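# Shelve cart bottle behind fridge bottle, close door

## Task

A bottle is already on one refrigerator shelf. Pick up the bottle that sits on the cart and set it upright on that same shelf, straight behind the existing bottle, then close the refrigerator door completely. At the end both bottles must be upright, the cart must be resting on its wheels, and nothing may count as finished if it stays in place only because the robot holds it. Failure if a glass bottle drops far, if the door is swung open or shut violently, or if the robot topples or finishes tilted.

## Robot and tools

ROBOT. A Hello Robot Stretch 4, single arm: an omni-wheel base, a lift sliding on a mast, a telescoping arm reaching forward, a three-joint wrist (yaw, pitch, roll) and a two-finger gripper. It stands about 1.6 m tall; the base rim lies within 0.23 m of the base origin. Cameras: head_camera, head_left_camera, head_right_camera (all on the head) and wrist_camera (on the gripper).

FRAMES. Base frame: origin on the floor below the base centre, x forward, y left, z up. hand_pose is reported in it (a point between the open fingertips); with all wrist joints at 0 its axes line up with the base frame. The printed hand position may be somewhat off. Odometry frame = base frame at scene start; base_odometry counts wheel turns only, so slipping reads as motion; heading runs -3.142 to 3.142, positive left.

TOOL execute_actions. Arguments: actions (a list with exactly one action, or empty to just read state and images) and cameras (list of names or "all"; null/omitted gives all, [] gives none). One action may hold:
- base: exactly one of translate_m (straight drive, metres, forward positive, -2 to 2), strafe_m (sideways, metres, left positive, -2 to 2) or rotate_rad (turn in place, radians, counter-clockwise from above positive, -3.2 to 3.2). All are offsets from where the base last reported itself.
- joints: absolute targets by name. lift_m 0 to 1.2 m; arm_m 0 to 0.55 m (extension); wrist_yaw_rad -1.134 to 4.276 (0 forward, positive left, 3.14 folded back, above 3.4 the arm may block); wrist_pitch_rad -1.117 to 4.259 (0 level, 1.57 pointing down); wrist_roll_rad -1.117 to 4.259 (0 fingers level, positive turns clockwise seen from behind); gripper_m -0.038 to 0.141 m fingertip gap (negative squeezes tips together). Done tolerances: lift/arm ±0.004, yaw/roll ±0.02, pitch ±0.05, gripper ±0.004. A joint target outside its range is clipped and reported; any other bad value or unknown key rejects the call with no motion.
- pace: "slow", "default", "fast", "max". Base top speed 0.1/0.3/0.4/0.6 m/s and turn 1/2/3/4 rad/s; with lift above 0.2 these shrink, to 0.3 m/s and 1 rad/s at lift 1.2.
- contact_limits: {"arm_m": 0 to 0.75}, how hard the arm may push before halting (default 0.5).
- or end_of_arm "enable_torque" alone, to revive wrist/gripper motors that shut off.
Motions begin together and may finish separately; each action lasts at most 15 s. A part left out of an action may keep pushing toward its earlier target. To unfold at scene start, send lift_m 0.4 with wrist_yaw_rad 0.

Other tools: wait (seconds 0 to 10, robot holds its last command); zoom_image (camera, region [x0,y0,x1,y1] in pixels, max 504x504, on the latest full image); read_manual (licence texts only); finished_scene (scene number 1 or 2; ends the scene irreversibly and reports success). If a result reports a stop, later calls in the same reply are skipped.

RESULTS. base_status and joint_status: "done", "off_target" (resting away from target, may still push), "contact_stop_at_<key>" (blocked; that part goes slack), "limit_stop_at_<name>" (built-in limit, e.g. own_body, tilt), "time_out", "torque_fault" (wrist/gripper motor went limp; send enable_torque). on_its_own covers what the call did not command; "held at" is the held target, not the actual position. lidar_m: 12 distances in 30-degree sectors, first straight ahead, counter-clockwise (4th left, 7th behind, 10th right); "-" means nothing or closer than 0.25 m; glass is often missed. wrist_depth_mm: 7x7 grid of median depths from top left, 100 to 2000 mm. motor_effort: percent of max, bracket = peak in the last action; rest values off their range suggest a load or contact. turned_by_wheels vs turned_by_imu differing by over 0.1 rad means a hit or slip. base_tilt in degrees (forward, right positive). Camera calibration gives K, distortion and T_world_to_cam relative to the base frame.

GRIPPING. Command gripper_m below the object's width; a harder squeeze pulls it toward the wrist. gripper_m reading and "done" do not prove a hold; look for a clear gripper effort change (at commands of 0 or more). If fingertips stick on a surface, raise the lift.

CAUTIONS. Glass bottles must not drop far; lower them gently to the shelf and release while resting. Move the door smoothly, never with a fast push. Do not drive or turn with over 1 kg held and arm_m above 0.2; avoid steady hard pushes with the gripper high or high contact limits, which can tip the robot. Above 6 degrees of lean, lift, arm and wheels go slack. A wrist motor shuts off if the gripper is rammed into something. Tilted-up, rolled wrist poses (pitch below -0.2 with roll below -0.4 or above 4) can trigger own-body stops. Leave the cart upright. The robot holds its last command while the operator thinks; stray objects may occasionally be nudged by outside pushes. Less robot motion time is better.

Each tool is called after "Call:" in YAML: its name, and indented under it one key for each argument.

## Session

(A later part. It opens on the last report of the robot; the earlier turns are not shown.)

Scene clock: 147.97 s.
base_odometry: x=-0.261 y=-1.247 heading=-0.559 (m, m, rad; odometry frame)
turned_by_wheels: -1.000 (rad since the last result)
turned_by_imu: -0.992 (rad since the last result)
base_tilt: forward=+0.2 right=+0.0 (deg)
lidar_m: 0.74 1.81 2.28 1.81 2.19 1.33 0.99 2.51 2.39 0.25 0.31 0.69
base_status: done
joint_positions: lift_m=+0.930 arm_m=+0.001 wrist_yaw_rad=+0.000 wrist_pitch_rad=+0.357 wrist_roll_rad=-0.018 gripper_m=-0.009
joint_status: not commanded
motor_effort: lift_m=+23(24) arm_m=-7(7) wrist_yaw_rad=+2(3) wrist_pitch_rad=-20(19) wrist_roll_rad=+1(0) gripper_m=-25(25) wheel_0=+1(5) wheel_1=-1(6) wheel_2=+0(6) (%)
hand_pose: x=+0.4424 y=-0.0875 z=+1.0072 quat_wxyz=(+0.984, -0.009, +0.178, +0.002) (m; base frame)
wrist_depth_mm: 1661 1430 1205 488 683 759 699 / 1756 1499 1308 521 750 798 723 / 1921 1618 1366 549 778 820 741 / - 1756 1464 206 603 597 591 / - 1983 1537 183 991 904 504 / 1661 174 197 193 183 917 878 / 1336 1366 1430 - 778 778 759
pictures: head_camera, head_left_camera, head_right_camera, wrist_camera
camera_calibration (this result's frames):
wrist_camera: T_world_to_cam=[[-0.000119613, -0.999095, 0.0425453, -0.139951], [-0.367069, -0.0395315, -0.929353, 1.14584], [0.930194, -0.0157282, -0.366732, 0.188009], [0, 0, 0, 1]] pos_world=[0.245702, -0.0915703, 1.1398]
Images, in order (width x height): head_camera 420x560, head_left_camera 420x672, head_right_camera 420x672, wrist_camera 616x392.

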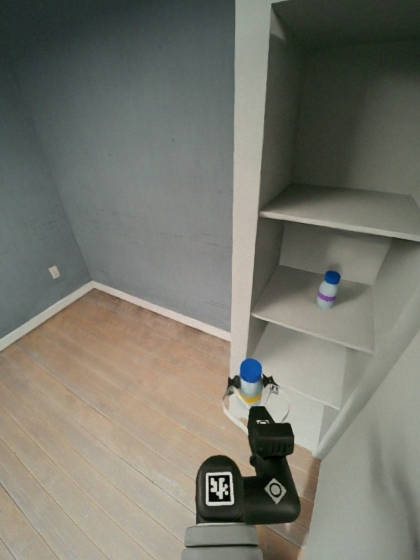

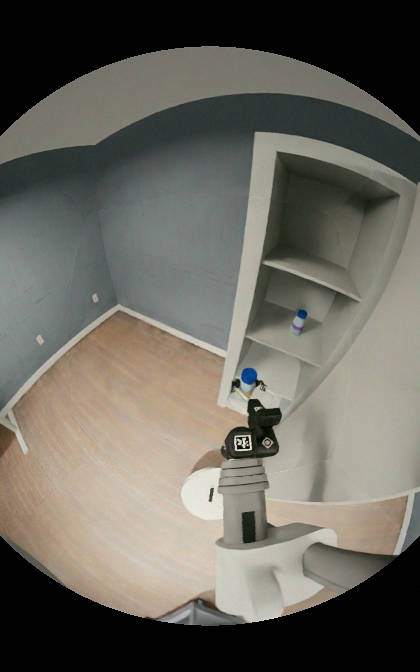

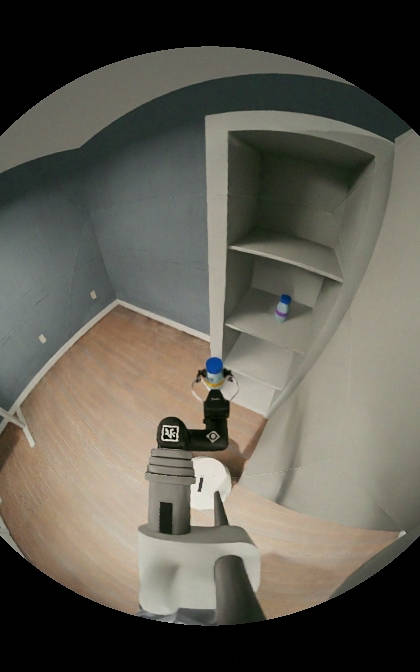

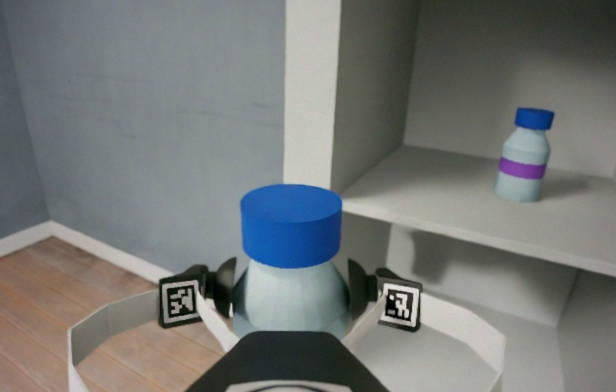

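Call:
execute_actions:
  actions:
    - {"base":{"rotate_rad":-0.555},"joints":{"lift_m":0.95},"pace":"slow"}
  cameras: []

Call:
execute_actions:
  actions:
    - {"base":{"strafe_m":0.25}}
  cameras: ["head_camera","wrist_camera"]

Scene clock: 197.53 s.
base_odometry: x=-0.261 y=-1.247 heading=-1.114 (m, m, rad; odometry frame)
turned_by_wheels: -0.555 (rad since the last result)
turned_by_imu: -0.552 (rad since the last result)
base_tilt: forward=+0.2 right=+0.0 (deg)
lidar_m: 0.69 0.71 1.74 2.28 1.78 2.17 1.43 0.97 2.53 2.39 0.25 0.28
base_status: done
joint_positions: lift_m=+0.950 arm_m=+0.001 wrist_yaw_rad=+0.000 wrist_pitch_rad=+0.357 wrist_roll_rad=-0.018 gripper_m=-0.009
joint_status: all done
motor_effort: lift_m=+26(23) arm_m=-7(7) wrist_yaw_rad=+1(2) wrist_pitch_rad=-19(20) wrist_roll_rad=+1(0) gripper_m=-25(26) wheel_0=+0(4) wheel_1=+1(4) wheel_2=+1(4) (%)
hand_pose: x=+0.4425 y=-0.0874 z=+1.0271 quat_wxyz=(+0.984, -0.009, +0.177, +0.002) (m; base frame)
wrist_depth_mm: 544 820 842 842 439 244 184 / 549 842 878 891 439 245 185 / 554 809 798 842 439 247 186 / 539 609 621 207 439 245 186 / 564 878 1025 183 394 246 185 / 580 174 197 193 183 215 184 / 621 768 778 - 384 220 182
pictures: none
No camera images: the call's "cameras" was empty. Leave "cameras" out to get every camera's image.

Scene clock: 199.67 s.
base_odometry: x=-0.037 y=-1.137 heading=-1.114 (m, m, rad; odometry frame)
turned_by_wheels: +0.000 (rad since the last result)
turned_by_imu: +0.000 (rad since the last result)
base_tilt: forward=+0.3 right=+0.0 (deg)
lidar_m: 0.68 1.29 1.74 2.04 1.52 1.79 2.41 1.16 1.36 0.45 0.45 0.64
base_status: done
joint_positions: lift_m=+0.950 arm_m=+0.001 wrist_yaw_rad=+0.000 wrist_pitch_rad=+0.357 wrist_roll_rad=-0.018 gripper_m=-0.009
joint_status: not commanded
motor_effort: lift_m=+26(26) arm_m=-7(7) wrist_yaw_rad=+1(0) wrist_pitch_rad=-20(19) wrist_roll_rad=-1(0) gripper_m=-25(25) wheel_0=+0(5) wheel_1=-2(8) wheel_2=+0(0) (%)
hand_pose: x=+0.4425 y=-0.0874 z=+1.0271 quat_wxyz=(+0.984, -0.009, +0.178, +0.002) (m; base frame)
wrist_depth_mm: 917 430 603 831 854 615 466 / 960 946 609 878 904 621 488 / 1025 1008 621 917 854 627 504 / 1078 1078 512 206 654 580 504 / 1138 1182 525 183 1008 621 504 / 1229 174 196 191 183 615 500 / 1336 1336 621 - 798 661 496
pictures: head_camera, wrist_camera
camera_calibration (this result's frames):
wrist_camera: T_world_to_cam=[[0.000279919, -0.999094, 0.0425465, -0.140866], [-0.367061, -0.0396793, -0.92935, 1.16429], [0.930197, -0.015357, -0.366739, 0.195297], [0, 0, 0, 1]] pos_world=[0.24574, -0.0915409, 1.15965]
Images, in order (width x height): head_camera 420x560, wrist_camera 616x392.

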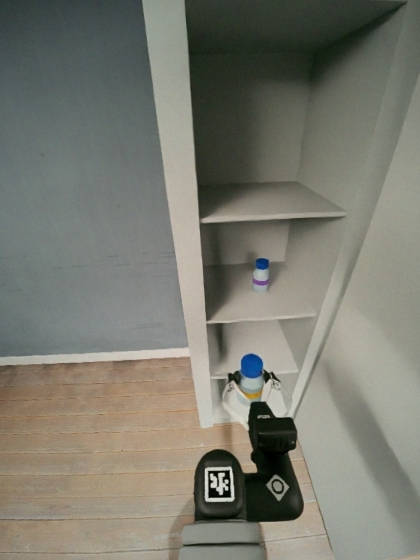

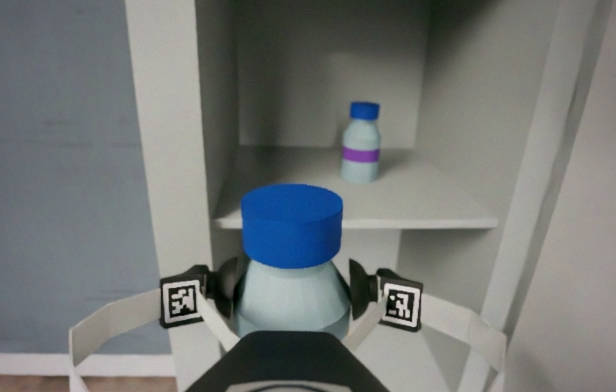

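Call:
execute_actions:
  actions:
    - {"base":{"strafe_m":0.02}}
  cameras: []

Call:
execute_actions:
  actions:
    - {"base":{"translate_m":0.15},"joints":{"arm_m":0.2},"pace":"slow"}
  cameras: ["head_camera","wrist_camera"]

Scene clock: 214.73 s.
base_odometry: x=-0.019 y=-1.128 heading=-1.114 (m, m, rad; odometry frame)
turned_by_wheels: +0.000 (rad since the last result)
turned_by_imu: -0.001 (rad since the last result)
base_tilt: forward=+0.3 right=+0.1 (deg)
lidar_m: 0.68 1.28 1.75 2.03 1.55 1.75 2.43 1.15 1.34 0.50 0.48 0.63
base_status: done
joint_positions: lift_m=+0.950 arm_m=+0.001 wrist_yaw_rad=+0.000 wrist_pitch_rad=+0.357 wrist_roll_rad=-0.018 gripper_m=-0.009
joint_status: not commanded
motor_effort: lift_m=+26(26) arm_m=-7(7) wrist_yaw_rad=+0(1) wrist_pitch_rad=-19(19) wrist_roll_rad=-1(0) gripper_m=-25(25) wheel_0=+0(6) wheel_1=-2(5) wheel_2=-1(1) (%)
hand_pose: x=+0.4425 y=-0.0874 z=+1.0271 quat_wxyz=(+0.984, -0.009, +0.178, +0.002) (m; base frame)
wrist_depth_mm: 904 917 477 831 854 654 469 / 960 960 484 891 878 661 492 / 1008 1025 492 917 891 661 517 / 1078 1098 508 206 661 621 535 / 1160 1182 530 183 1042 654 535 / 1229 175 196 192 183 627 530 / 1308 1336 615 - 809 683 521
pictures: none
No camera images: the call's "cameras" was empty. Leave "cameras" out to get every camera's image.

Scene clock: 218.03 s.
base_odometry: x=+0.047 y=-1.263 heading=-1.114 (m, m, rad; odometry frame)
turned_by_wheels: +0.000 (rad since the last result)
turned_by_imu: -0.001 (rad since the last result)
base_tilt: forward=+0.1 right=-0.1 (deg)
lidar_m: 0.52 1.14 1.50 2.04 1.64 1.77 2.60 1.27 2.80 0.46 0.48 0.58
base_status: done
joint_positions: lift_m=+0.950 arm_m=+0.198 wrist_yaw_rad=+0.000 wrist_pitch_rad=+0.357 wrist_roll_rad=-0.018 gripper_m=-0.009
joint_status: all done
motor_effort: lift_m=+25(26) arm_m=+9(9) wrist_yaw_rad=+1(0) wrist_pitch_rad=-19(19) wrist_roll_rad=+1(0) gripper_m=-24(27) wheel_0=+1(4) wheel_1=+0(3) wheel_2=+0(5) (%)
hand_pose: x=+0.6396 y=-0.0874 z=+1.0271 quat_wxyz=(+0.984, -0.009, +0.177, +0.002) (m; base frame)
wrist_depth_mm: 145 230 500 517 521 530 459 / 147 232 530 549 554 559 455 / 147 233 559 580 585 585 455 / 148 236 492 206 603 554 452 / 148 236 362 183 379 459 433 / 152 175 197 191 183 377 377 / 159 232 298 - 306 306 314
pictures: head_camera, wrist_camera
camera_calibration (this result's frames):
wrist_camera: T_world_to_cam=[[0.000167612, -0.999094, 0.0425467, -0.14088], [-0.367014, -0.039639, -0.92937, 1.23667], [0.930215, -0.0154595, -0.366689, 0.0118297], [0, 0, 0, 1]] pos_world=[0.442894, -0.091549, 1.15965]
Images, in order (width x height): head_camera 420x560, wrist_camera 616x392.

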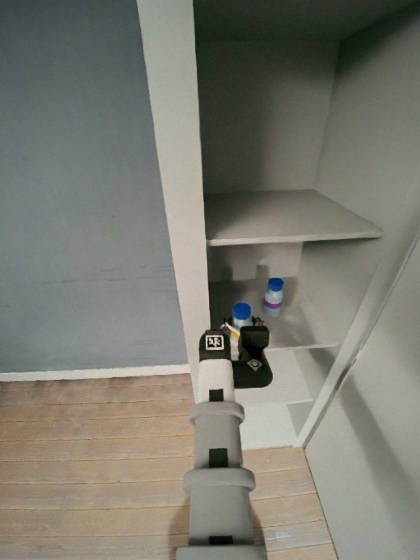

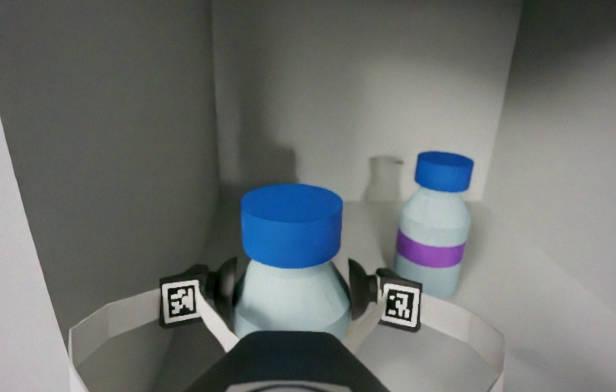

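Call:
execute_actions:
  actions:
    - {"joints":{"arm_m":0.37},"pace":"slow","contact_limits":{"arm_m":0.2}}
  cameras: ["head_camera","wrist_camera"]

Scene clock: 225.50 s.
base_odometry: x=+0.047 y=-1.263 heading=-1.114 (m, m, rad; odometry frame)
turned_by_wheels: +0.000 (rad since the last result)
turned_by_imu: -0.001 (rad since the last result)
base_tilt: forward=+0.2 right=+0.0 (deg)
lidar_m: 0.54 1.13 1.53 2.03 1.61 1.77 2.61 1.28 2.81 0.44 0.47 0.60
base_status: not commanded
joint_positions: lift_m=+0.950 arm_m=+0.368 wrist_yaw_rad=+0.000 wrist_pitch_rad=+0.357 wrist_roll_rad=-0.018 gripper_m=-0.009
joint_status: all done
motor_effort: lift_m=+25(25) arm_m=+9(9) wrist_yaw_rad=+1(1) wrist_pitch_rad=-19(19) wrist_roll_rad=+0(3) gripper_m=-24(25) wheel_0=+1(1) wheel_1=+0(0) wheel_2=+0(0) (%)
contact_limits: arm_m 0.2
hand_pose: x=+0.8096 y=-0.0874 z=+1.0271 quat_wxyz=(+0.984, -0.009, +0.177, +0.002) (m; base frame)
wrist_depth_mm: 157 248 353 357 362 370 373 / 158 251 375 379 387 392 394 / 159 253 394 404 410 415 418 / 160 254 413 206 436 445 439 / 159 254 392 183 452 452 198 / 155 174 196 191 183 208 190 / 149 251 298 - 306 206 195
pictures: head_camera, wrist_camera
camera_calibration (this result's frames):
wrist_camera: T_world_to_cam=[[0.00016763, -0.999094, 0.0425467, -0.140908], [-0.367014, -0.0396391, -0.92937, 1.29906], [0.930215, -0.0154595, -0.366689, -0.146305], [0, 0, 0, 1]] pos_world=[0.612892, -0.091549, 1.15965]
Images, in order (width x height): head_camera 420x560, wrist_camera 616x392.

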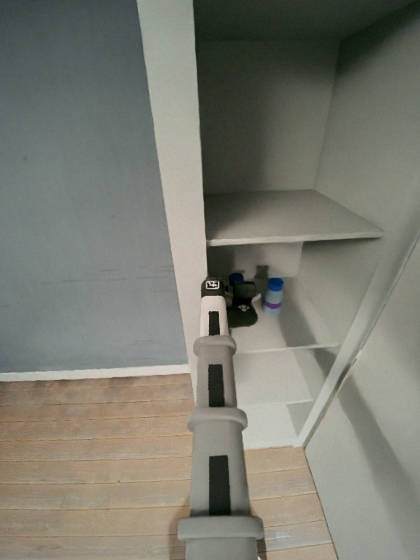

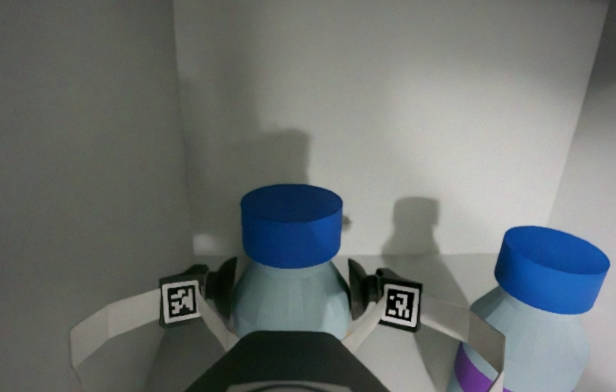

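Call:
execute_actions:
  actions:
    - {"joints":{"arm_m":0.47,"lift_m":1.0},"pace":"slow","contact_limits":{"arm_m":0.2}}
  cameras: ["head_camera","wrist_camera"]

Scene clock: 238.47 s.
base_odometry: x=+0.047 y=-1.262 heading=-1.116 (m, m, rad; odometry frame)
turned_by_wheels: -0.002 (rad since the last result)
turned_by_imu: -0.004 (rad since the last result)
base_tilt: forward=+0.1 right=+0.1 (deg)
lidar_m: 0.51 1.13 1.52 2.03 1.64 1.80 2.59 1.26 1.60 0.45 0.48 0.61
base_status: not commanded
joint_positions: lift_m=+0.966 arm_m=+0.375 wrist_yaw_rad=+0.000 wrist_pitch_rad=+0.357 wrist_roll_rad=-0.018 gripper_m=-0.009
joint_status: lift_m contact_stop_at_arm_m (moved +0.016 of +0.050); arm_m contact_stop (moved +0.006 of +0.102)
on_its_own: lift_m is held at +0.966, not at your +1.000, since a contact_stop; arm_m is slack since a contact_stop (your +0.470 is given up)
motor_effort: lift_m=+23(30) arm_m=+0(19) wrist_yaw_rad=+0(0) wrist_pitch_rad=-19(25) wrist_roll_rad=+2(3) gripper_m=-26(25) wheel_0=-6(6) wheel_1=+1(0) wheel_2=-16(16) (%)
contact_limits: arm_m 0.2
hand_pose: x=+0.8159 y=-0.0874 z=+1.0434 quat_wxyz=(+0.984, -0.009, +0.177, +0.002) (m; base frame)
wrist_depth_mm: 168 268 349 357 362 368 375 / 169 271 370 375 384 387 394 / 170 272 392 399 404 413 410 / 171 273 415 206 430 442 433 / 171 273 424 183 455 462 413 / 165 175 196 193 183 196 188 / 155 270 317 - 325 205 200
pictures: head_camera, wrist_camera
camera_calibration (this result's frames):
wrist_camera: T_world_to_cam=[[0.0000983764, -0.999094, 0.0425467, -0.141567], [-0.366969, -0.0396145, -0.929389, 1.31655], [0.930233, -0.0155219, -0.36664, -0.146233], [0, 0, 0, 1]] pos_world=[0.619178, -0.0915539, 1.176]
Images, in order (width x height): head_camera 420x560, wrist_camera 616x392.

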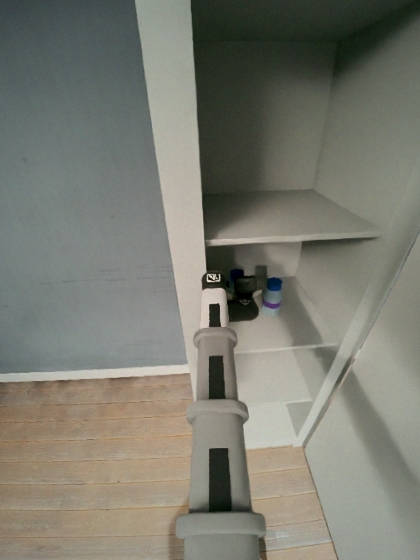

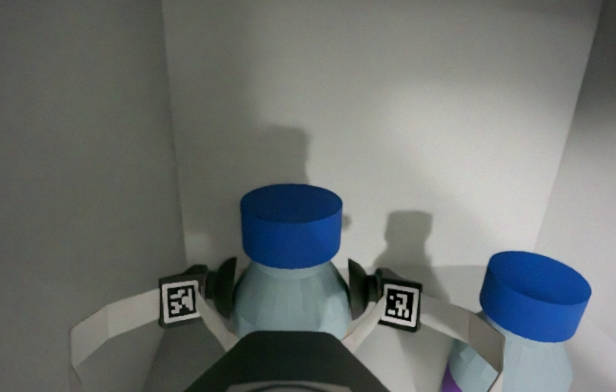

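Call:
execute_actions:
  actions:
    - {"joints":{"arm_m":0.35,"wrist_yaw_rad":0.15},"base":{"strafe_m":-0.045},"pace":"slow"}
  cameras: []

Call:
execute_actions:
  actions:
    - {"joints":{"lift_m":1.005}}
  cameras: []

Call:
execute_actions:
  actions:
    - {"joints":{"arm_m":0.47},"pace":"slow","contact_limits":{"arm_m":0.2}}
  cameras: ["head_camera","wrist_camera"]

Scene clock: 250.83 s.
base_odometry: x=+0.007 y=-1.282 heading=-1.116 (m, m, rad; odometry frame)
turned_by_wheels: +0.000 (rad since the last result)
turned_by_imu: -0.001 (rad since the last result)
base_tilt: forward=+0.2 right=+0.0 (deg)
lidar_m: 0.54 1.13 1.51 2.09 1.68 1.80 2.58 1.24 2.76 0.41 0.42 0.58
base_status: done
joint_positions: lift_m=+0.966 arm_m=+0.352 wrist_yaw_rad=+0.150 wrist_pitch_rad=+0.357 wrist_roll_rad=-0.018 gripper_m=-0.009
joint_status: all done
on_its_own: lift_m is held at +0.966, not at your +1.000, since a contact_stop
motor_effort: lift_m=+23(23) arm_m=-9(8) wrist_yaw_rad=+1(6) wrist_pitch_rad=-20(20) wrist_roll_rad=-1(1) gripper_m=-25(25) wheel_0=+0(5) wheel_1=-3(5) wheel_2=+0(14) (%)
hand_pose: x=+0.8028 y=-0.0461 z=+1.0434 quat_wxyz=(+0.981, -0.022, +0.176, +0.075) (m; base frame)
wrist_depth_mm: 168 239 364 366 359 355 347 / 171 244 389 387 379 373 366 / 174 250 404 410 399 394 387 / 177 255 415 206 424 415 410 / 179 259 351 184 449 442 427 / 176 174 196 193 183 189 179 / 169 265 317 - 327 198 186
pictures: none
No camera images: the call's "cameras" was empty. Leave "cameras" out to get every camera's image.

Scene clock: 251.83 s.
base_odometry: x=+0.007 y=-1.282 heading=-1.116 (m, m, rad; odometry frame)
turned_by_wheels: +0.000 (rad since the last result)
turned_by_imu: +0.000 (rad since the last result)
base_tilt: forward=+0.2 right=-0.1 (deg)
lidar_m: 0.53 1.11 1.51 2.06 1.70 1.85 2.60 1.26 2.75 0.40 0.43 0.57
base_status: not commanded
joint_positions: lift_m=+1.005 arm_m=+0.352 wrist_yaw_rad=+0.150 wrist_pitch_rad=+0.357 wrist_roll_rad=-0.018 gripper_m=-0.009
joint_status: all done
motor_effort: lift_m=+26(25) arm_m=-9(9) wrist_yaw_rad=+1(1) wrist_pitch_rad=-19(20) wrist_roll_rad=+0(2) gripper_m=-26(25) wheel_0=+0(0) wheel_1=-2(3) wheel_2=+0(0) (%)
hand_pose: x=+0.8028 y=-0.0460 z=+1.0821 quat_wxyz=(+0.981, -0.022, +0.176, +0.075) (m; base frame)
wrist_depth_mm: 168 240 366 364 357 353 345 / 171 244 387 384 379 373 366 / 174 250 407 410 402 394 387 / 177 255 415 206 427 418 413 / 179 259 353 184 452 445 433 / 177 175 197 193 183 462 439 / 173 266 364 - 375 207 202
pictures: none
No camera images: the call's "cameras" was empty. Leave "cameras" out to get every camera's image.

Scene clock: 254.30 s.
base_odometry: x=+0.007 y=-1.282 heading=-1.116 (m, m, rad; odometry frame)
turned_by_wheels: +0.000 (rad since the last result)
turned_by_imu: -0.001 (rad since the last result)
base_tilt: forward=+0.2 right=-0.1 (deg)
lidar_m: 0.53 1.11 1.51 2.07 1.66 1.80 2.59 1.25 2.77 0.41 0.45 0.60
base_status: not commanded
joint_positions: lift_m=+1.005 arm_m=+0.468 wrist_yaw_rad=+0.150 wrist_pitch_rad=+0.357 wrist_roll_rad=-0.018 gripper_m=-0.009
joint_status: all done
motor_effort: lift_m=+26(26) arm_m=+9(11) wrist_yaw_rad=+1(1) wrist_pitch_rad=-19(19) wrist_roll_rad=+2(2) gripper_m=-24(26) wheel_0=+0(0) wheel_1=-3(3) wheel_2=+0(0) (%)
contact_limits: arm_m 0.2
hand_pose: x=+0.9197 y=-0.0460 z=+1.0821 quat_wxyz=(+0.981, -0.022, +0.176, +0.075) (m; base frame)
wrist_depth_mm: 175 249 263 258 252 249 246 / 179 254 277 272 268 263 258 / 181 259 293 287 282 277 273 / 185 265 310 206 300 294 289 / 186 270 325 183 317 314 309 / 183 174 196 193 183 327 329 / 180 276 366 - 362 357 351
pictures: head_camera, wrist_camera
camera_calibration (this result's frames):
wrist_camera: T_world_to_cam=[[0.149378, -0.987864, 0.0425465, -0.238658], [-0.356966, -0.0940054, -0.929375, 1.38045], [0.922096, 0.123641, -0.366676, -0.213985], [0, 0, 0, 1]] pos_world=[0.725739, -0.0795346, 1.21465]
Images, in order (width x height): head_camera 420x560, wrist_camera 616x392.

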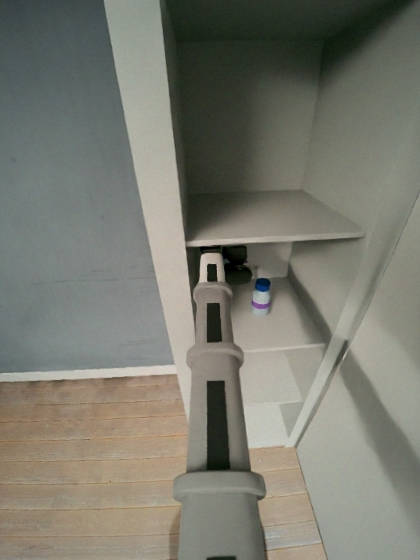

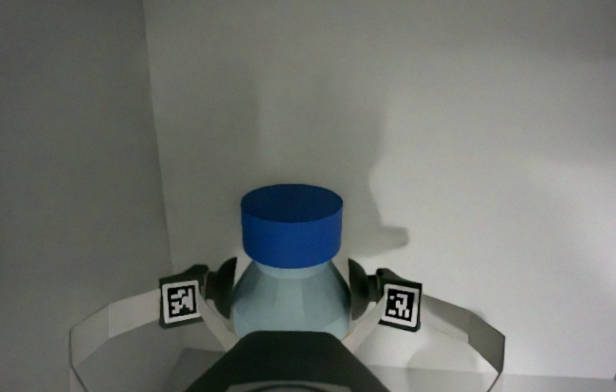

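Call:
execute_actions:
  actions:
    - {"joints":{"arm_m":0.495,"wrist_yaw_rad":0},"base":{"strafe_m":-0.04},"pace":"slow"}
  cameras: ["head_camera","wrist_camera"]

Scene clock: 266.40 s.
base_odometry: x=-0.029 y=-1.300 heading=-1.116 (m, m, rad; odometry frame)
turned_by_wheels: +0.000 (rad since the last result)
turned_by_imu: -0.001 (rad since the last result)
base_tilt: forward=+0.2 right=-0.1 (deg)
lidar_m: 0.54 0.54 1.49 2.09 1.66 1.83 2.61 1.22 2.73 0.38 0.39 0.52
base_status: done
joint_positions: lift_m=+1.005 arm_m=+0.493 wrist_yaw_rad=+0.000 wrist_pitch_rad=+0.357 wrist_roll_rad=-0.018 gripper_m=-0.009
joint_status: all done
motor_effort: lift_m=+25(26) arm_m=+9(10) wrist_yaw_rad=+0(9) wrist_pitch_rad=-19(20) wrist_roll_rad=+0(0) gripper_m=-26(25) wheel_0=+1(6) wheel_1=-2(6) wheel_2=+0(1) (%)
hand_pose: x=+0.9347 y=-0.0873 z=+1.0821 quat_wxyz=(+0.984, -0.009, +0.177, +0.002) (m; base frame)
wrist_depth_mm: 237 241 245 248 252 256 259 / 249 254 257 262 266 270 273 / 264 268 272 278 283 289 290 / 278 286 287 206 301 307 307 / 296 304 301 183 320 329 322 / 298 175 197 193 183 347 327 / 281 347 349 - 366 368 324
pictures: head_camera, wrist_camera
camera_calibration (this result's frames):
wrist_camera: T_world_to_cam=[[0.000448925, -0.999094, 0.0425468, -0.143456], [-0.367041, -0.0397419, -0.929355, 1.39604], [0.930205, -0.0151992, -0.366726, -0.242357], [0, 0, 0, 1]] pos_world=[0.73791, -0.0915284, 1.21465]
Images, in order (width x height): head_camera 420x560, wrist_camera 616x392.

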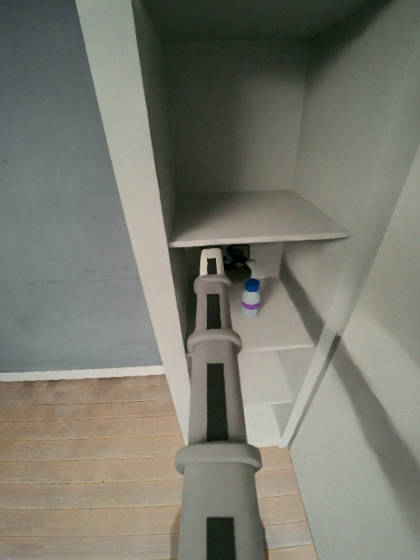

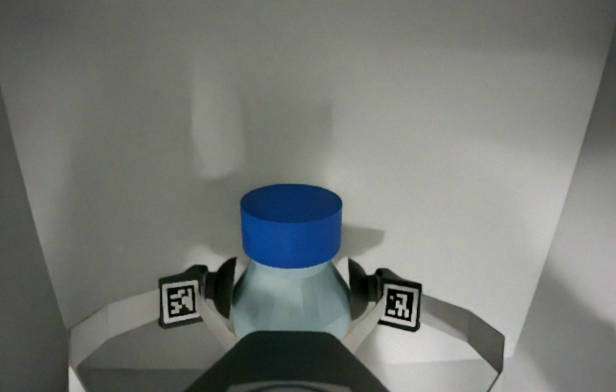

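Call:
execute_actions:
  actions:
    - {"joints":{"arm_m":0.48},"base":{"strafe_m":-0.04},"pace":"slow"}
  cameras: ["head_camera"]

Call:
execute_actions:
  actions:
    - {"joints":{"lift_m":0.94},"pace":"slow"}
  cameras: ["head_camera","wrist_camera"]

Scene clock: 277.03 s.
base_odometry: x=-0.065 y=-1.317 heading=-1.116 (m, m, rad; odometry frame)
turned_by_wheels: +0.000 (rad since the last result)
turned_by_imu: -0.001 (rad since the last result)
base_tilt: forward=+0.3 right=+0.0 (deg)
lidar_m: 0.52 0.54 1.53 2.16 1.75 1.92 2.58 1.20 2.68 0.33 0.34 0.48
base_status: done
joint_positions: lift_m=+1.005 arm_m=+0.482 wrist_yaw_rad=+0.000 wrist_pitch_rad=+0.357 wrist_roll_rad=-0.018 gripper_m=-0.009
joint_status: all done
motor_effort: lift_m=+26(25) arm_m=-9(9) wrist_yaw_rad=+1(0) wrist_pitch_rad=-20(19) wrist_roll_rad=+2(0) gripper_m=-26(25) wheel_0=-1(1) wheel_1=-1(7) wheel_2=+0(0) (%)
hand_pose: x=+0.9228 y=-0.0874 z=+1.0821 quat_wxyz=(+0.984, -0.009, +0.178, +0.002) (m; base frame)
wrist_depth_mm: 249 253 256 262 264 271 268 / 262 267 270 276 278 283 274 / 277 282 286 291 297 304 274 / 294 300 303 206 315 320 274 / 315 320 315 183 334 340 274 / 332 174 196 193 183 329 273 / 338 357 362 - 373 336 277
pictures: head_camera
Images, in order (width x height): head_camera 420x560.

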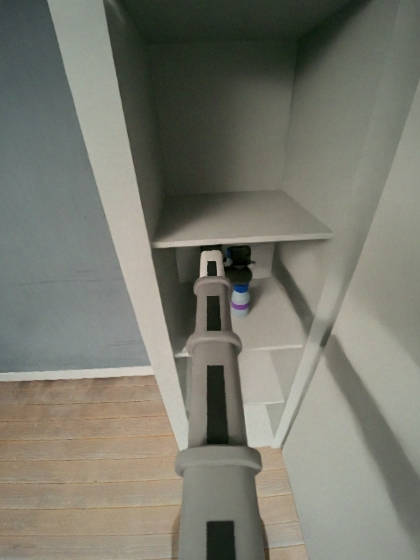

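Scene clock: 278.47 s.
base_odometry: x=-0.065 y=-1.317 heading=-1.116 (m, m, rad; odometry frame)
turned_by_wheels: +0.000 (rad since the last result)
turned_by_imu: +0.000 (rad since the last result)
base_tilt: forward=+0.2 right=-0.1 (deg)
lidar_m: 0.55 0.55 1.53 2.14 1.73 1.91 2.58 1.20 2.68 0.31 0.34 0.49
base_status: not commanded
joint_positions: lift_m=+0.941 arm_m=+0.481 wrist_yaw_rad=-0.002 wrist_pitch_rad=+0.341 wrist_roll_rad=-0.019 gripper_m=-0.009
joint_status: all done
on_its_own: wrist_pitch_rad is at rest, and its effort (+26) is outside its rest range (-23 to +23)
motor_effort: lift_m=+7(24) arm_m=-8(9) wrist_yaw_rad=+6(5) wrist_pitch_rad=+26(27) wrist_roll_rad=+5(1) gripper_m=-25(25) wheel_0=+0(1) wheel_1=+0(2) wheel_2=+0(0) (%)
hand_pose: x=+0.9239 y=-0.0878 z=+1.0229 quat_wxyz=(+0.985, -0.009, +0.170, +0.001) (m; base frame)
wrist_depth_mm: 250 254 258 262 266 272 270 / 262 267 272 276 282 287 274 / 276 282 286 291 297 303 274 / 293 297 300 207 314 319 274 / 309 314 312 183 332 336 274 / 325 174 196 192 183 325 272 / 296 304 307 - 319 306 276
pictures: head_camera, wrist_camera
camera_calibration (this result's frames):
wrist_camera: T_world_to_cam=[[-0.0019911, -0.999074, 0.0429742, -0.139636], [-0.352386, -0.0395167, -0.93502, 1.32934], [0.935853, -0.0170052, -0.351981, -0.27451], [0, 0, 0, 1]] pos_world=[0.725065, -0.0916435, 1.15234]
Images, in order (width x height): head_camera 420x560, wrist_camera 616x392.

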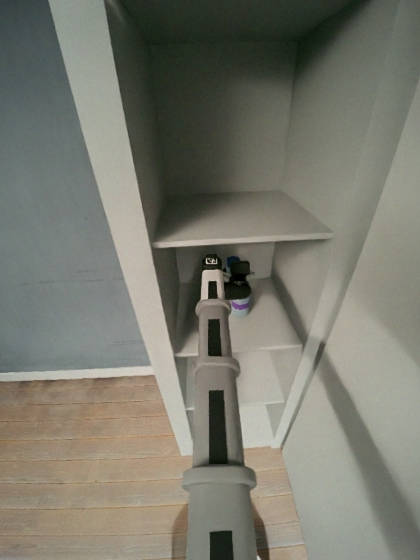

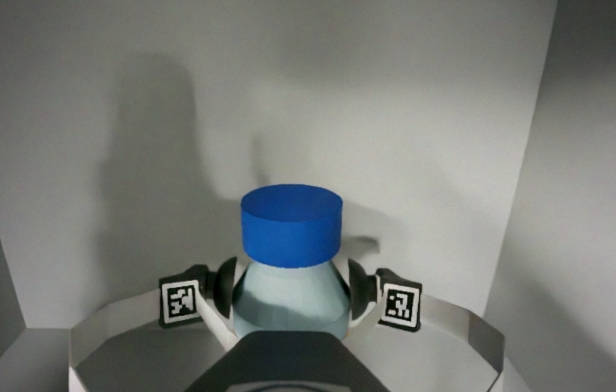

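Call:
execute_actions:
  actions:
    - {"joints":{"lift_m":1.005},"pace":"slow"}
  cameras: []

Call:
execute_actions:
  actions:
    - {"joints":{"arm_m":0.44},"base":{"strafe_m":0.095},"pace":"slow"}
  cameras: ["head_camera"]

Call:
execute_actions:
  actions:
    - {"joints":{"lift_m":0.93},"pace":"slow"}
  cameras: ["head_camera","wrist_camera"]

Scene clock: 298.83 s.
base_odometry: x=-0.065 y=-1.317 heading=-1.116 (m, m, rad; odometry frame)
turned_by_wheels: +0.000 (rad since the last result)
turned_by_imu: -0.001 (rad since the last result)
base_tilt: forward=+0.2 right=-0.1 (deg)
lidar_m: 0.54 0.57 1.50 2.14 1.73 1.92 2.58 1.22 2.70 0.33 0.35 0.48
base_status: not commanded
joint_positions: lift_m=+1.005 arm_m=+0.481 wrist_yaw_rad=+0.000 wrist_pitch_rad=+0.357 wrist_roll_rad=-0.019 gripper_m=-0.009
joint_status: all done
motor_effort: lift_m=+26(27) arm_m=-7(7) wrist_yaw_rad=+1(6) wrist_pitch_rad=-19(27) wrist_roll_rad=+1(3) gripper_m=-25(24) wheel_0=+0(1) wheel_1=+0(0) wheel_2=+0(0) (%)
hand_pose: x=+0.9224 y=-0.0875 z=+1.0820 quat_wxyz=(+0.984, -0.009, +0.177, +0.001) (m; base frame)
wrist_depth_mm: 249 253 256 260 265 271 266 / 263 267 271 276 282 285 273 / 277 282 286 293 298 301 274 / 296 297 301 206 315 322 276 / 314 320 317 183 336 340 274 / 332 174 197 193 183 329 273 / 340 357 362 - 375 334 277
pictures: none
No camera images: the call's "cameras" was empty. Leave "cameras" out to get every camera's image.

Scene clock: 300.93 s.
base_odometry: x=+0.020 y=-1.275 heading=-1.116 (m, m, rad; odometry frame)
turned_by_wheels: +0.000 (rad since the last result)
turned_by_imu: +0.000 (rad since the last result)
base_tilt: forward=+0.2 right=+0.0 (deg)
lidar_m: 0.52 1.14 1.50 2.06 1.65 1.78 2.59 1.26 2.75 0.42 0.46 0.59
base_status: done
joint_positions: lift_m=+1.005 arm_m=+0.442 wrist_yaw_rad=+0.000 wrist_pitch_rad=+0.357 wrist_roll_rad=-0.019 gripper_m=-0.009
joint_status: all done
motor_effort: lift_m=+26(26) arm_m=-9(11) wrist_yaw_rad=+1(1) wrist_pitch_rad=-19(20) wrist_roll_rad=+3(3) gripper_m=-25(25) wheel_0=-1(5) wheel_1=+0(5) wheel_2=+0(1) (%)
hand_pose: x=+0.8828 y=-0.0874 z=+1.0820 quat_wxyz=(+0.984, -0.009, +0.178, +0.002) (m; base frame)
wrist_depth_mm: 213 285 290 293 297 303 307 / 216 297 306 309 314 320 324 / 216 314 324 329 332 342 345 / 216 330 340 206 355 364 368 / 216 345 355 183 377 389 389 / 210 174 196 192 183 410 402 / 208 343 364 - 373 373 375
pictures: head_camera
Images, in order (width x height): head_camera 420x560.

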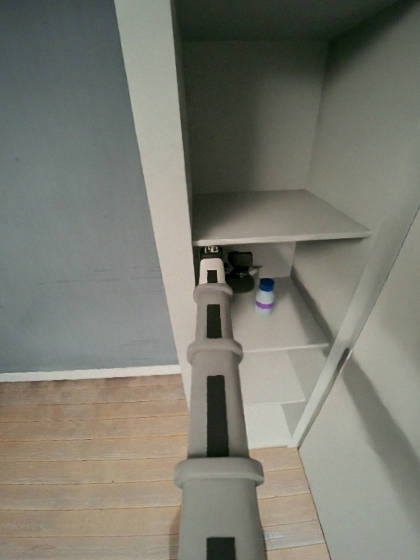

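Scene clock: 302.43 s.
base_odometry: x=+0.020 y=-1.275 heading=-1.116 (m, m, rad; odometry frame)
turned_by_wheels: +0.000 (rad since the last result)
turned_by_imu: +0.000 (rad since the last result)
base_tilt: forward=+0.2 right=+0.0 (deg)
lidar_m: 0.52 1.14 1.52 2.07 1.66 1.77 2.60 1.25 2.79 0.42 0.42 0.59
base_status: not commanded
joint_positions: lift_m=+0.930 arm_m=+0.442 wrist_yaw_rad=+0.000 wrist_pitch_rad=+0.357 wrist_roll_rad=-0.019 gripper_m=-0.009
joint_status: all done
motor_effort: lift_m=+20(22) arm_m=-8(8) wrist_yaw_rad=+1(1) wrist_pitch_rad=-19(19) wrist_roll_rad=+2(2) gripper_m=-25(25) wheel_0=-1(1) wheel_1=+0(0) wheel_2=+0(0) (%)
hand_pose: x=+0.8828 y=-0.0874 z=+1.0076 quat_wxyz=(+0.984, -0.009, +0.177, +0.002) (m; base frame)
wrist_depth_mm: 213 285 289 294 297 304 307 / 215 297 304 310 317 320 325 / 216 315 322 329 334 340 345 / 217 329 342 206 355 364 368 / 218 345 355 183 377 389 387 / 210 175 197 192 183 343 - / 203 270 272 - 281 160 -
pictures: head_camera, wrist_camera
camera_calibration (this result's frames):
wrist_camera: T_world_to_cam=[[0.000236178, -0.999077, 0.042947, -0.140572], [-0.366806, -0.04004, -0.929435, 1.30762], [0.930297, -0.0155337, -0.366477, -0.221794], [0, 0, 0, 1]] pos_world=[0.68601, -0.0915305, 1.1401]
Images, in order (width x height): head_camera 420x560, wrist_camera 616x392.

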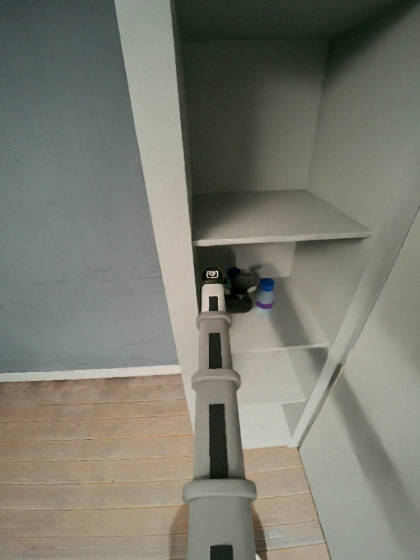

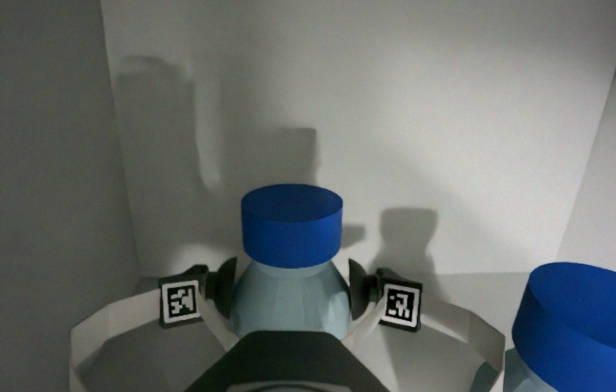

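Call:
execute_actions:
  actions:
    - {"joints":{"lift_m":0.915},"pace":"slow"}
  cameras: ["wrist_camera"]

Scene clock: 307.93 s.
base_odometry: x=+0.020 y=-1.275 heading=-1.116 (m, m, rad; odometry frame)
turned_by_wheels: +0.000 (rad since the last result)
turned_by_imu: -0.001 (rad since the last result)
base_tilt: forward=+0.1 right=-0.1 (deg)
lidar_m: 0.51 1.11 1.50 2.03 1.68 1.78 2.60 1.25 2.78 0.41 0.46 0.58
base_status: not commanded
joint_positions: lift_m=+0.916 arm_m=+0.441 wrist_yaw_rad=-0.002 wrist_pitch_rad=+0.342 wrist_roll_rad=-0.018 gripper_m=-0.009
joint_status: all done
on_its_own: wrist_pitch_rad is at rest, and its effort (+24) is outside its rest range (-23 to +23)
motor_effort: lift_m=+12(17) arm_m=-7(9) wrist_yaw_rad=+7(8) wrist_pitch_rad=+24(25) wrist_roll_rad=+1(2) gripper_m=-22(25) wheel_0=-1(1) wheel_1=+0(0) wheel_2=+0(0) (%)
hand_pose: x=+0.8837 y=-0.0881 z=+0.9972 quat_wxyz=(+0.985, -0.009, +0.170, +0.000) (m; base frame)
wrist_depth_mm: 215 287 290 296 301 306 310 / 217 298 306 310 317 324 327 / 220 314 322 329 334 342 345 / 220 329 340 201 355 364 368 / 220 349 351 188 373 389 382 / 212 173 194 190 185 329 - / 200 268 270 - 279 154 -
pictures: wrist_camera
camera_calibration (this result's frames):
wrist_camera: T_world_to_cam=[[-0.00286096, -0.999089, 0.0425884, -0.137668], [-0.35321, -0.0388338, -0.934738, 1.29165], [0.93554, -0.0177169, -0.352777, -0.244918], [0, 0, 0, 1]] pos_world=[0.684959, -0.0917224, 1.12681]
Images, in order (width x height): wrist_camera 616x392.

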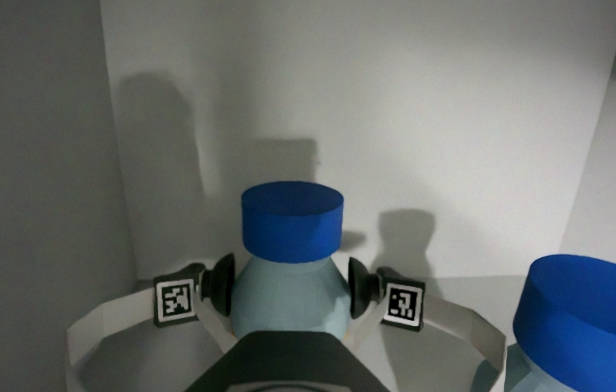

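Touched down. Release.

Call:
execute_actions:
  actions:
    - {"joints":{"lift_m":0.922},"pace":"slow"}
  cameras: []

Call:
execute_actions:
  actions:
    - {"joints":{"gripper_m":0.075},"pace":"slow"}
  cameras: ["wrist_camera"]

Call:
execute_actions:
  actions:
    - {"joints":{"lift_m":1.01},"pace":"slow"}
  cameras: ["head_camera","wrist_camera"]

Scene clock: 313.17 s.
base_odometry: x=+0.020 y=-1.275 heading=-1.116 (m, m, rad; odometry frame)
turned_by_wheels: +0.000 (rad since the last result)
turned_by_imu: -0.001 (rad since the last result)
base_tilt: forward=+0.2 right=+0.0 (deg)
lidar_m: 0.54 1.12 1.54 2.06 1.66 1.79 2.59 1.25 2.79 0.43 0.43 0.58
base_status: not commanded
joint_positions: lift_m=+0.922 arm_m=+0.441 wrist_yaw_rad=-0.002 wrist_pitch_rad=+0.348 wrist_roll_rad=-0.018 gripper_m=-0.009
joint_status: all done
motor_effort: lift_m=+22(22) arm_m=-7(7) wrist_yaw_rad=+8(8) wrist_pitch_rad=+6(24) wrist_roll_rad=+2(1) gripper_m=-22(23) wheel_0=-1(1) wheel_1=+0(0) wheel_2=-1(1) (%)
hand_pose: x=+0.8831 y=-0.0880 z=+1.0018 quat_wxyz=(+0.985, -0.009, +0.173, +0.000) (m; base frame)
wrist_depth_mm: 215 285 289 294 300 307 309 / 216 297 304 312 317 322 325 / 219 314 324 330 336 340 345 / 219 330 340 204 357 364 368 / 219 349 353 183 375 389 384 / 212 173 196 191 183 330 - / 200 270 271 - 279 156 -
pictures: none
No camera images: the call's "cameras" was empty. Leave "cameras" out to get every camera's image.

Scene clock: 316.27 s.
base_odometry: x=+0.020 y=-1.275 heading=-1.116 (m, m, rad; odometry frame)
turned_by_wheels: +0.000 (rad since the last result)
turned_by_imu: -0.001 (rad since the last result)
base_tilt: forward=+0.2 right=+0.0 (deg)
lidar_m: 0.50 1.15 1.50 2.05 1.65 1.80 2.62 1.26 2.79 0.40 0.45 0.59
base_status: not commanded
joint_positions: lift_m=+0.922 arm_m=+0.441 wrist_yaw_rad=+0.000 wrist_pitch_rad=+0.352 wrist_roll_rad=-0.018 gripper_m=+0.075
joint_status: all done
motor_effort: lift_m=+19(22) arm_m=-7(7) wrist_yaw_rad=+2(7) wrist_pitch_rad=-6(33) wrist_roll_rad=+1(1) gripper_m=-1(22) wheel_0=-1(1) wheel_1=+0(0) wheel_2=+0(1) (%)
hand_pose: x=+0.8828 y=-0.0876 z=+1.0009 quat_wxyz=(+0.984, -0.009, +0.175, +0.001) (m; base frame)
wrist_depth_mm: 213 285 290 294 300 303 307 / 216 297 306 310 314 320 324 / 217 314 325 329 336 340 345 / 219 330 340 196 353 362 370 / 218 347 355 185 377 389 384 / 217 293 198 188 200 338 - / 216 263 277 - 273 153 -
pictures: wrist_camera
camera_calibration (this result's frames):
wrist_camera: T_world_to_cam=[[-0.000568325, -0.999092, 0.0425928, -0.139354], [-0.362817, -0.0394845, -0.931024, 1.29953], [0.93186, -0.0159825, -0.362465, -0.229706], [0, 0, 0, 1]] pos_world=[0.685466, -0.0915874, 1.13257]
Images, in order (width x height): wrist_camera 616x392.

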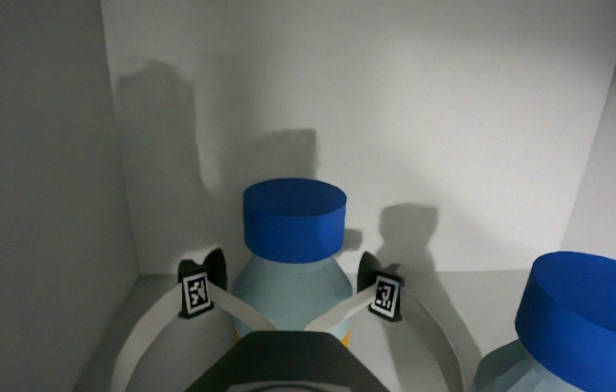

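Scene clock: 317.87 s.
base_odometry: x=+0.020 y=-1.275 heading=-1.116 (m, m, rad; odometry frame)
turned_by_wheels: +0.000 (rad since the last result)
turned_by_imu: +0.000 (rad since the last result)
base_tilt: forward=+0.1 right=-0.1 (deg)
lidar_m: 0.53 1.11 1.48 2.06 1.68 1.79 2.61 1.26 2.77 0.41 0.45 0.59
base_status: not commanded
joint_positions: lift_m=+1.010 arm_m=+0.441 wrist_yaw_rad=+0.000 wrist_pitch_rad=+0.352 wrist_roll_rad=-0.018 gripper_m=+0.075
joint_status: all done
motor_effort: lift_m=+24(26) arm_m=-7(7) wrist_yaw_rad=+2(2) wrist_pitch_rad=-6(6) wrist_roll_rad=+0(3) gripper_m=-2(1) wheel_0=-1(1) wheel_1=+0(0) wheel_2=+0(0) (%)
hand_pose: x=+0.8828 y=-0.0876 z=+1.0885 quat_wxyz=(+0.984, -0.009, +0.175, +0.001) (m; base frame)
wrist_depth_mm: 213 285 289 294 298 304 307 / 216 297 304 310 317 322 325 / 216 314 324 329 334 340 345 / 218 330 343 349 355 364 370 / 218 343 359 375 375 389 389 / 216 294 382 246 200 418 402 / 216 291 387 - 387 389 389
pictures: head_camera, wrist_camera
camera_calibration (this result's frames):
wrist_camera: T_world_to_cam=[[-0.000571099, -0.999092, 0.0425928, -0.143082], [-0.36276, -0.0394845, -0.931046, 1.38105], [0.931883, -0.0159827, -0.362408, -0.198048], [0, 0, 0, 1]] pos_world=[0.685464, -0.0915874, 1.22014]
Images, in order (width x height): head_camera 420x560, wrist_camera 616x392.

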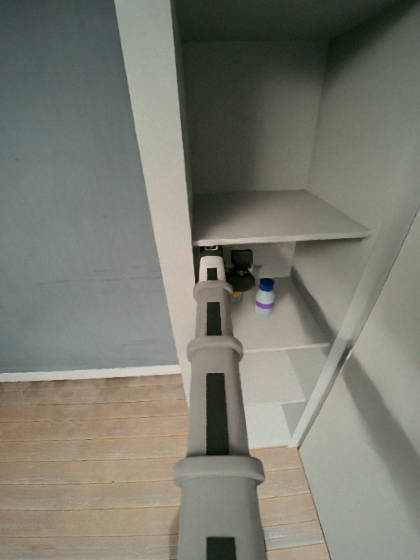

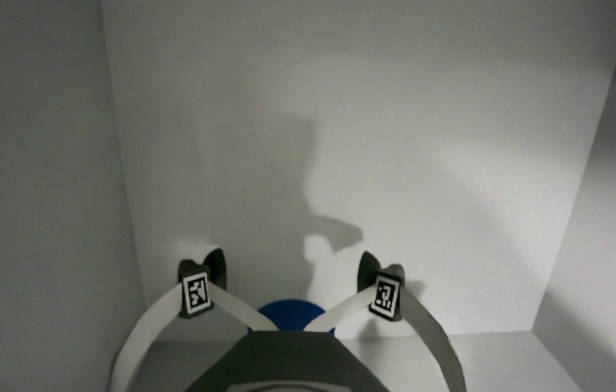

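Call:
execute_actions:
  actions:
    - {"joints":{"arm_m":0.25},"pace":"slow"}
  cameras: []

Call:
execute_actions:
  actions:
    - {"joints":{"gripper_m":0.0,"wrist_yaw_rad":0.28,"wrist_pitch_rad":0.5,"lift_m":0.99}}
  cameras: ["head_camera","wrist_camera"]

Scene clock: 325.40 s.
base_odometry: x=+0.020 y=-1.275 heading=-1.116 (m, m, rad; odometry frame)
turned_by_wheels: +0.000 (rad since the last result)
turned_by_imu: -0.001 (rad since the last result)
base_tilt: forward=+0.3 right=-0.1 (deg)
lidar_m: 0.52 1.13 1.50 2.06 1.68 1.81 2.60 1.25 2.80 0.42 0.45 0.59
base_status: not commanded
joint_positions: lift_m=+1.010 arm_m=+0.252 wrist_yaw_rad=+0.000 wrist_pitch_rad=+0.352 wrist_roll_rad=-0.018 gripper_m=+0.075
joint_status: all done
motor_effort: lift_m=+24(24) arm_m=-10(9) wrist_yaw_rad=+2(2) wrist_pitch_rad=-5(6) wrist_roll_rad=+0(0) gripper_m=-1(2) wheel_0=-1(1) wheel_1=+0(0) wheel_2=+0(0) (%)
hand_pose: x=+0.6932 y=-0.0875 z=+1.0885 quat_wxyz=(+0.984, -0.009, +0.175, +0.001) (m; base frame)
wrist_depth_mm: 200 317 462 469 477 484 413 / 202 320 488 496 504 504 415 / 202 324 512 530 535 530 415 / 204 324 544 549 574 564 415 / 204 325 559 410 340 549 415 / 203 273 421 421 200 473 413 / 202 272 389 - 351 389 389
pictures: none
No camera images: the call's "cameras" was empty. Leave "cameras" out to get every camera's image.

Scene clock: 326.93 s.
base_odometry: x=+0.020 y=-1.275 heading=-1.116 (m, m, rad; odometry frame)
turned_by_wheels: +0.000 (rad since the last result)
turned_by_imu: +0.000 (rad since the last result)
base_tilt: forward=+0.3 right=-0.2 (deg)
lidar_m: 0.54 1.14 1.50 2.05 1.64 1.74 2.62 1.27 2.78 0.42 0.45 0.60
base_status: not commanded
joint_positions: lift_m=+0.990 arm_m=+0.252 wrist_yaw_rad=+0.279 wrist_pitch_rad=+0.502 wrist_roll_rad=-0.018 gripper_m=+0.000
joint_status: all done
motor_effort: lift_m=+18(23) arm_m=-8(9) wrist_yaw_rad=+2(9) wrist_pitch_rad=-4(5) wrist_roll_rad=+0(0) gripper_m=-5(0) wheel_0=-1(0) wheel_1=+0(0) wheel_2=+0(0) (%)
hand_pose: x=+0.6897 y=-0.0143 z=+1.0297 quat_wxyz=(+0.959, -0.043, +0.245, +0.137) (m; base frame)
wrist_depth_mm: 112 150 227 442 436 418 402 / 115 154 238 473 466 445 424 / 118 160 252 512 488 473 455 / 121 166 265 517 362 508 373 / 124 172 262 430 389 439 263 / 127 169 186 197 349 329 272 / 130 153 259 - 297 306 300
pictures: head_camera, wrist_camera
camera_calibration (this result's frames):
wrist_camera: T_world_to_cam=[[0.281573, -0.958614, 0.0421292, -0.260998], [-0.467096, -0.175288, -0.866658, 1.26285], [0.838175, 0.224349, -0.497122, 0.168589], [0, 0, 0, 1]] pos_world=[0.522054, -0.0666578, 1.18926]
Images, in order (width x height): head_camera 420x560, wrist_camera 616x392.

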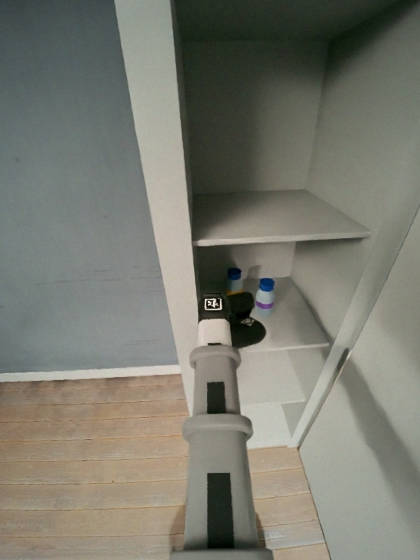

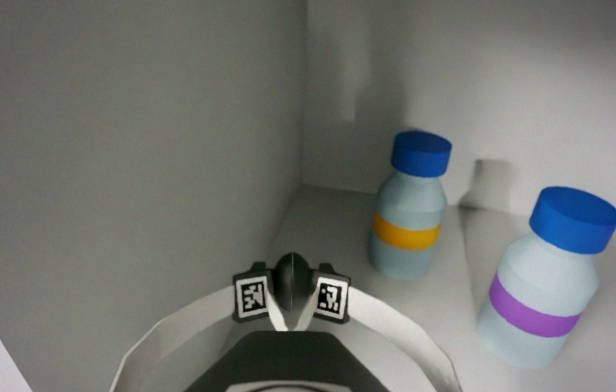

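Call:
execute_actions:
  actions:
    - {"joints":{"wrist_roll_rad":1.57,"wrist_yaw_rad":0.0,"lift_m":0.92}}
  cameras: []

Call:
execute_actions:
  actions:
    - {"joints":{"arm_m":0.36},"pace":"slow"}
  cameras: ["head_camera","wrist_camera"]

Scene clock: 355.20 s.
base_odometry: x=+0.020 y=-1.275 heading=-1.116 (m, m, rad; odometry frame)
turned_by_wheels: +0.000 (rad since the last result)
turned_by_imu: -0.001 (rad since the last result)
base_tilt: forward=+0.2 right=+0.0 (deg)
lidar_m: 0.52 1.14 1.50 2.04 1.64 1.78 2.62 1.27 2.76 0.43 0.44 0.57
base_status: not commanded
joint_positions: lift_m=+0.920 arm_m=+0.252 wrist_yaw_rad=+0.001 wrist_pitch_rad=+0.502 wrist_roll_rad=+1.570 gripper_m=+0.000
joint_status: all done
motor_effort: lift_m=+19(16) arm_m=-9(8) wrist_yaw_rad=-1(8) wrist_pitch_rad=-4(5) wrist_roll_rad=+3(5) gripper_m=-4(5) wheel_0=+0(1) wheel_1=+0(0) wheel_2=-1(0) (%)
hand_pose: x=+0.6754 y=-0.0873 z=+0.9596 quat_wxyz=(+0.685, +0.684, +0.176, -0.175) (m; base frame)
wrist_depth_mm: 445 496 477 294 212 544 484 / 445 469 307 293 213 564 488 / 439 286 298 294 213 569 484 / 439 484 410 294 213 564 488 / 439 347 373 266 213 544 488 / 436 480 188 196 190 530 484 / 418 392 427 - 204 404 427
pictures: none
No camera images: the call's "cameras" was empty. Leave "cameras" out to get every camera's image.

Scene clock: 357.57 s.
base_odometry: x=+0.020 y=-1.275 heading=-1.116 (m, m, rad; odometry frame)
turned_by_wheels: +0.000 (rad since the last result)
turned_by_imu: -0.001 (rad since the last result)
base_tilt: forward=+0.2 right=+0.0 (deg)
lidar_m: 0.53 1.12 1.51 2.07 1.64 1.79 2.60 1.26 2.78 0.42 0.46 0.59
base_status: not commanded
joint_positions: lift_m=+0.920 arm_m=+0.358 wrist_yaw_rad=+0.000 wrist_pitch_rad=+0.502 wrist_roll_rad=+1.570 gripper_m=+0.000
joint_status: all done
motor_effort: lift_m=+19(19) arm_m=+9(9) wrist_yaw_rad=+0(0) wrist_pitch_rad=-5(5) wrist_roll_rad=+3(1) gripper_m=-3(4) wheel_0=-1(1) wheel_1=+0(0) wheel_2=+0(0) (%)
hand_pose: x=+0.7823 y=-0.0873 z=+0.9596 quat_wxyz=(+0.685, +0.685, +0.176, -0.175) (m; base frame)
wrist_depth_mm: 355 175 375 265 211 164 - / 355 171 183 204 212 165 144 / 353 387 209 224 213 166 144 / 353 392 421 293 213 166 144 / 349 252 262 265 212 165 145 / 349 370 187 196 190 165 144 / 345 366 421 - 204 162 -
pictures: head_camera, wrist_camera
camera_calibration (this result's frames):
wrist_camera: T_world_to_cam=[[-0.493774, -0.0231058, -0.869283, 1.20869], [-0.0281092, 0.999549, -0.0106016, 0.170287], [0.869136, 0.0192001, -0.4942, 0.0275968], [0, 0, 0, 1]] pos_world=[0.577623, -0.142812, 1.06614]
Images, in order (width x height): head_camera 420x560, wrist_camera 616x392.

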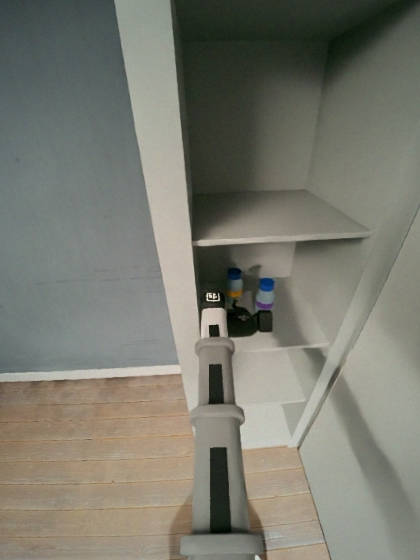

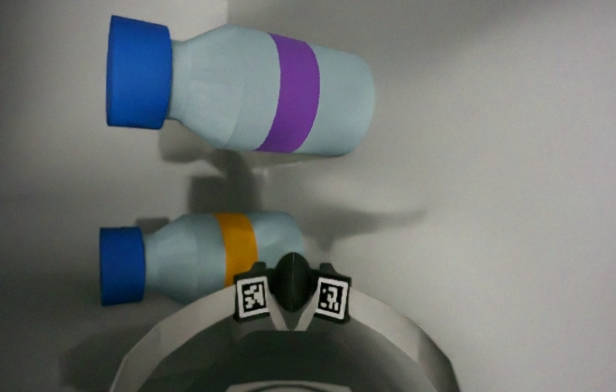

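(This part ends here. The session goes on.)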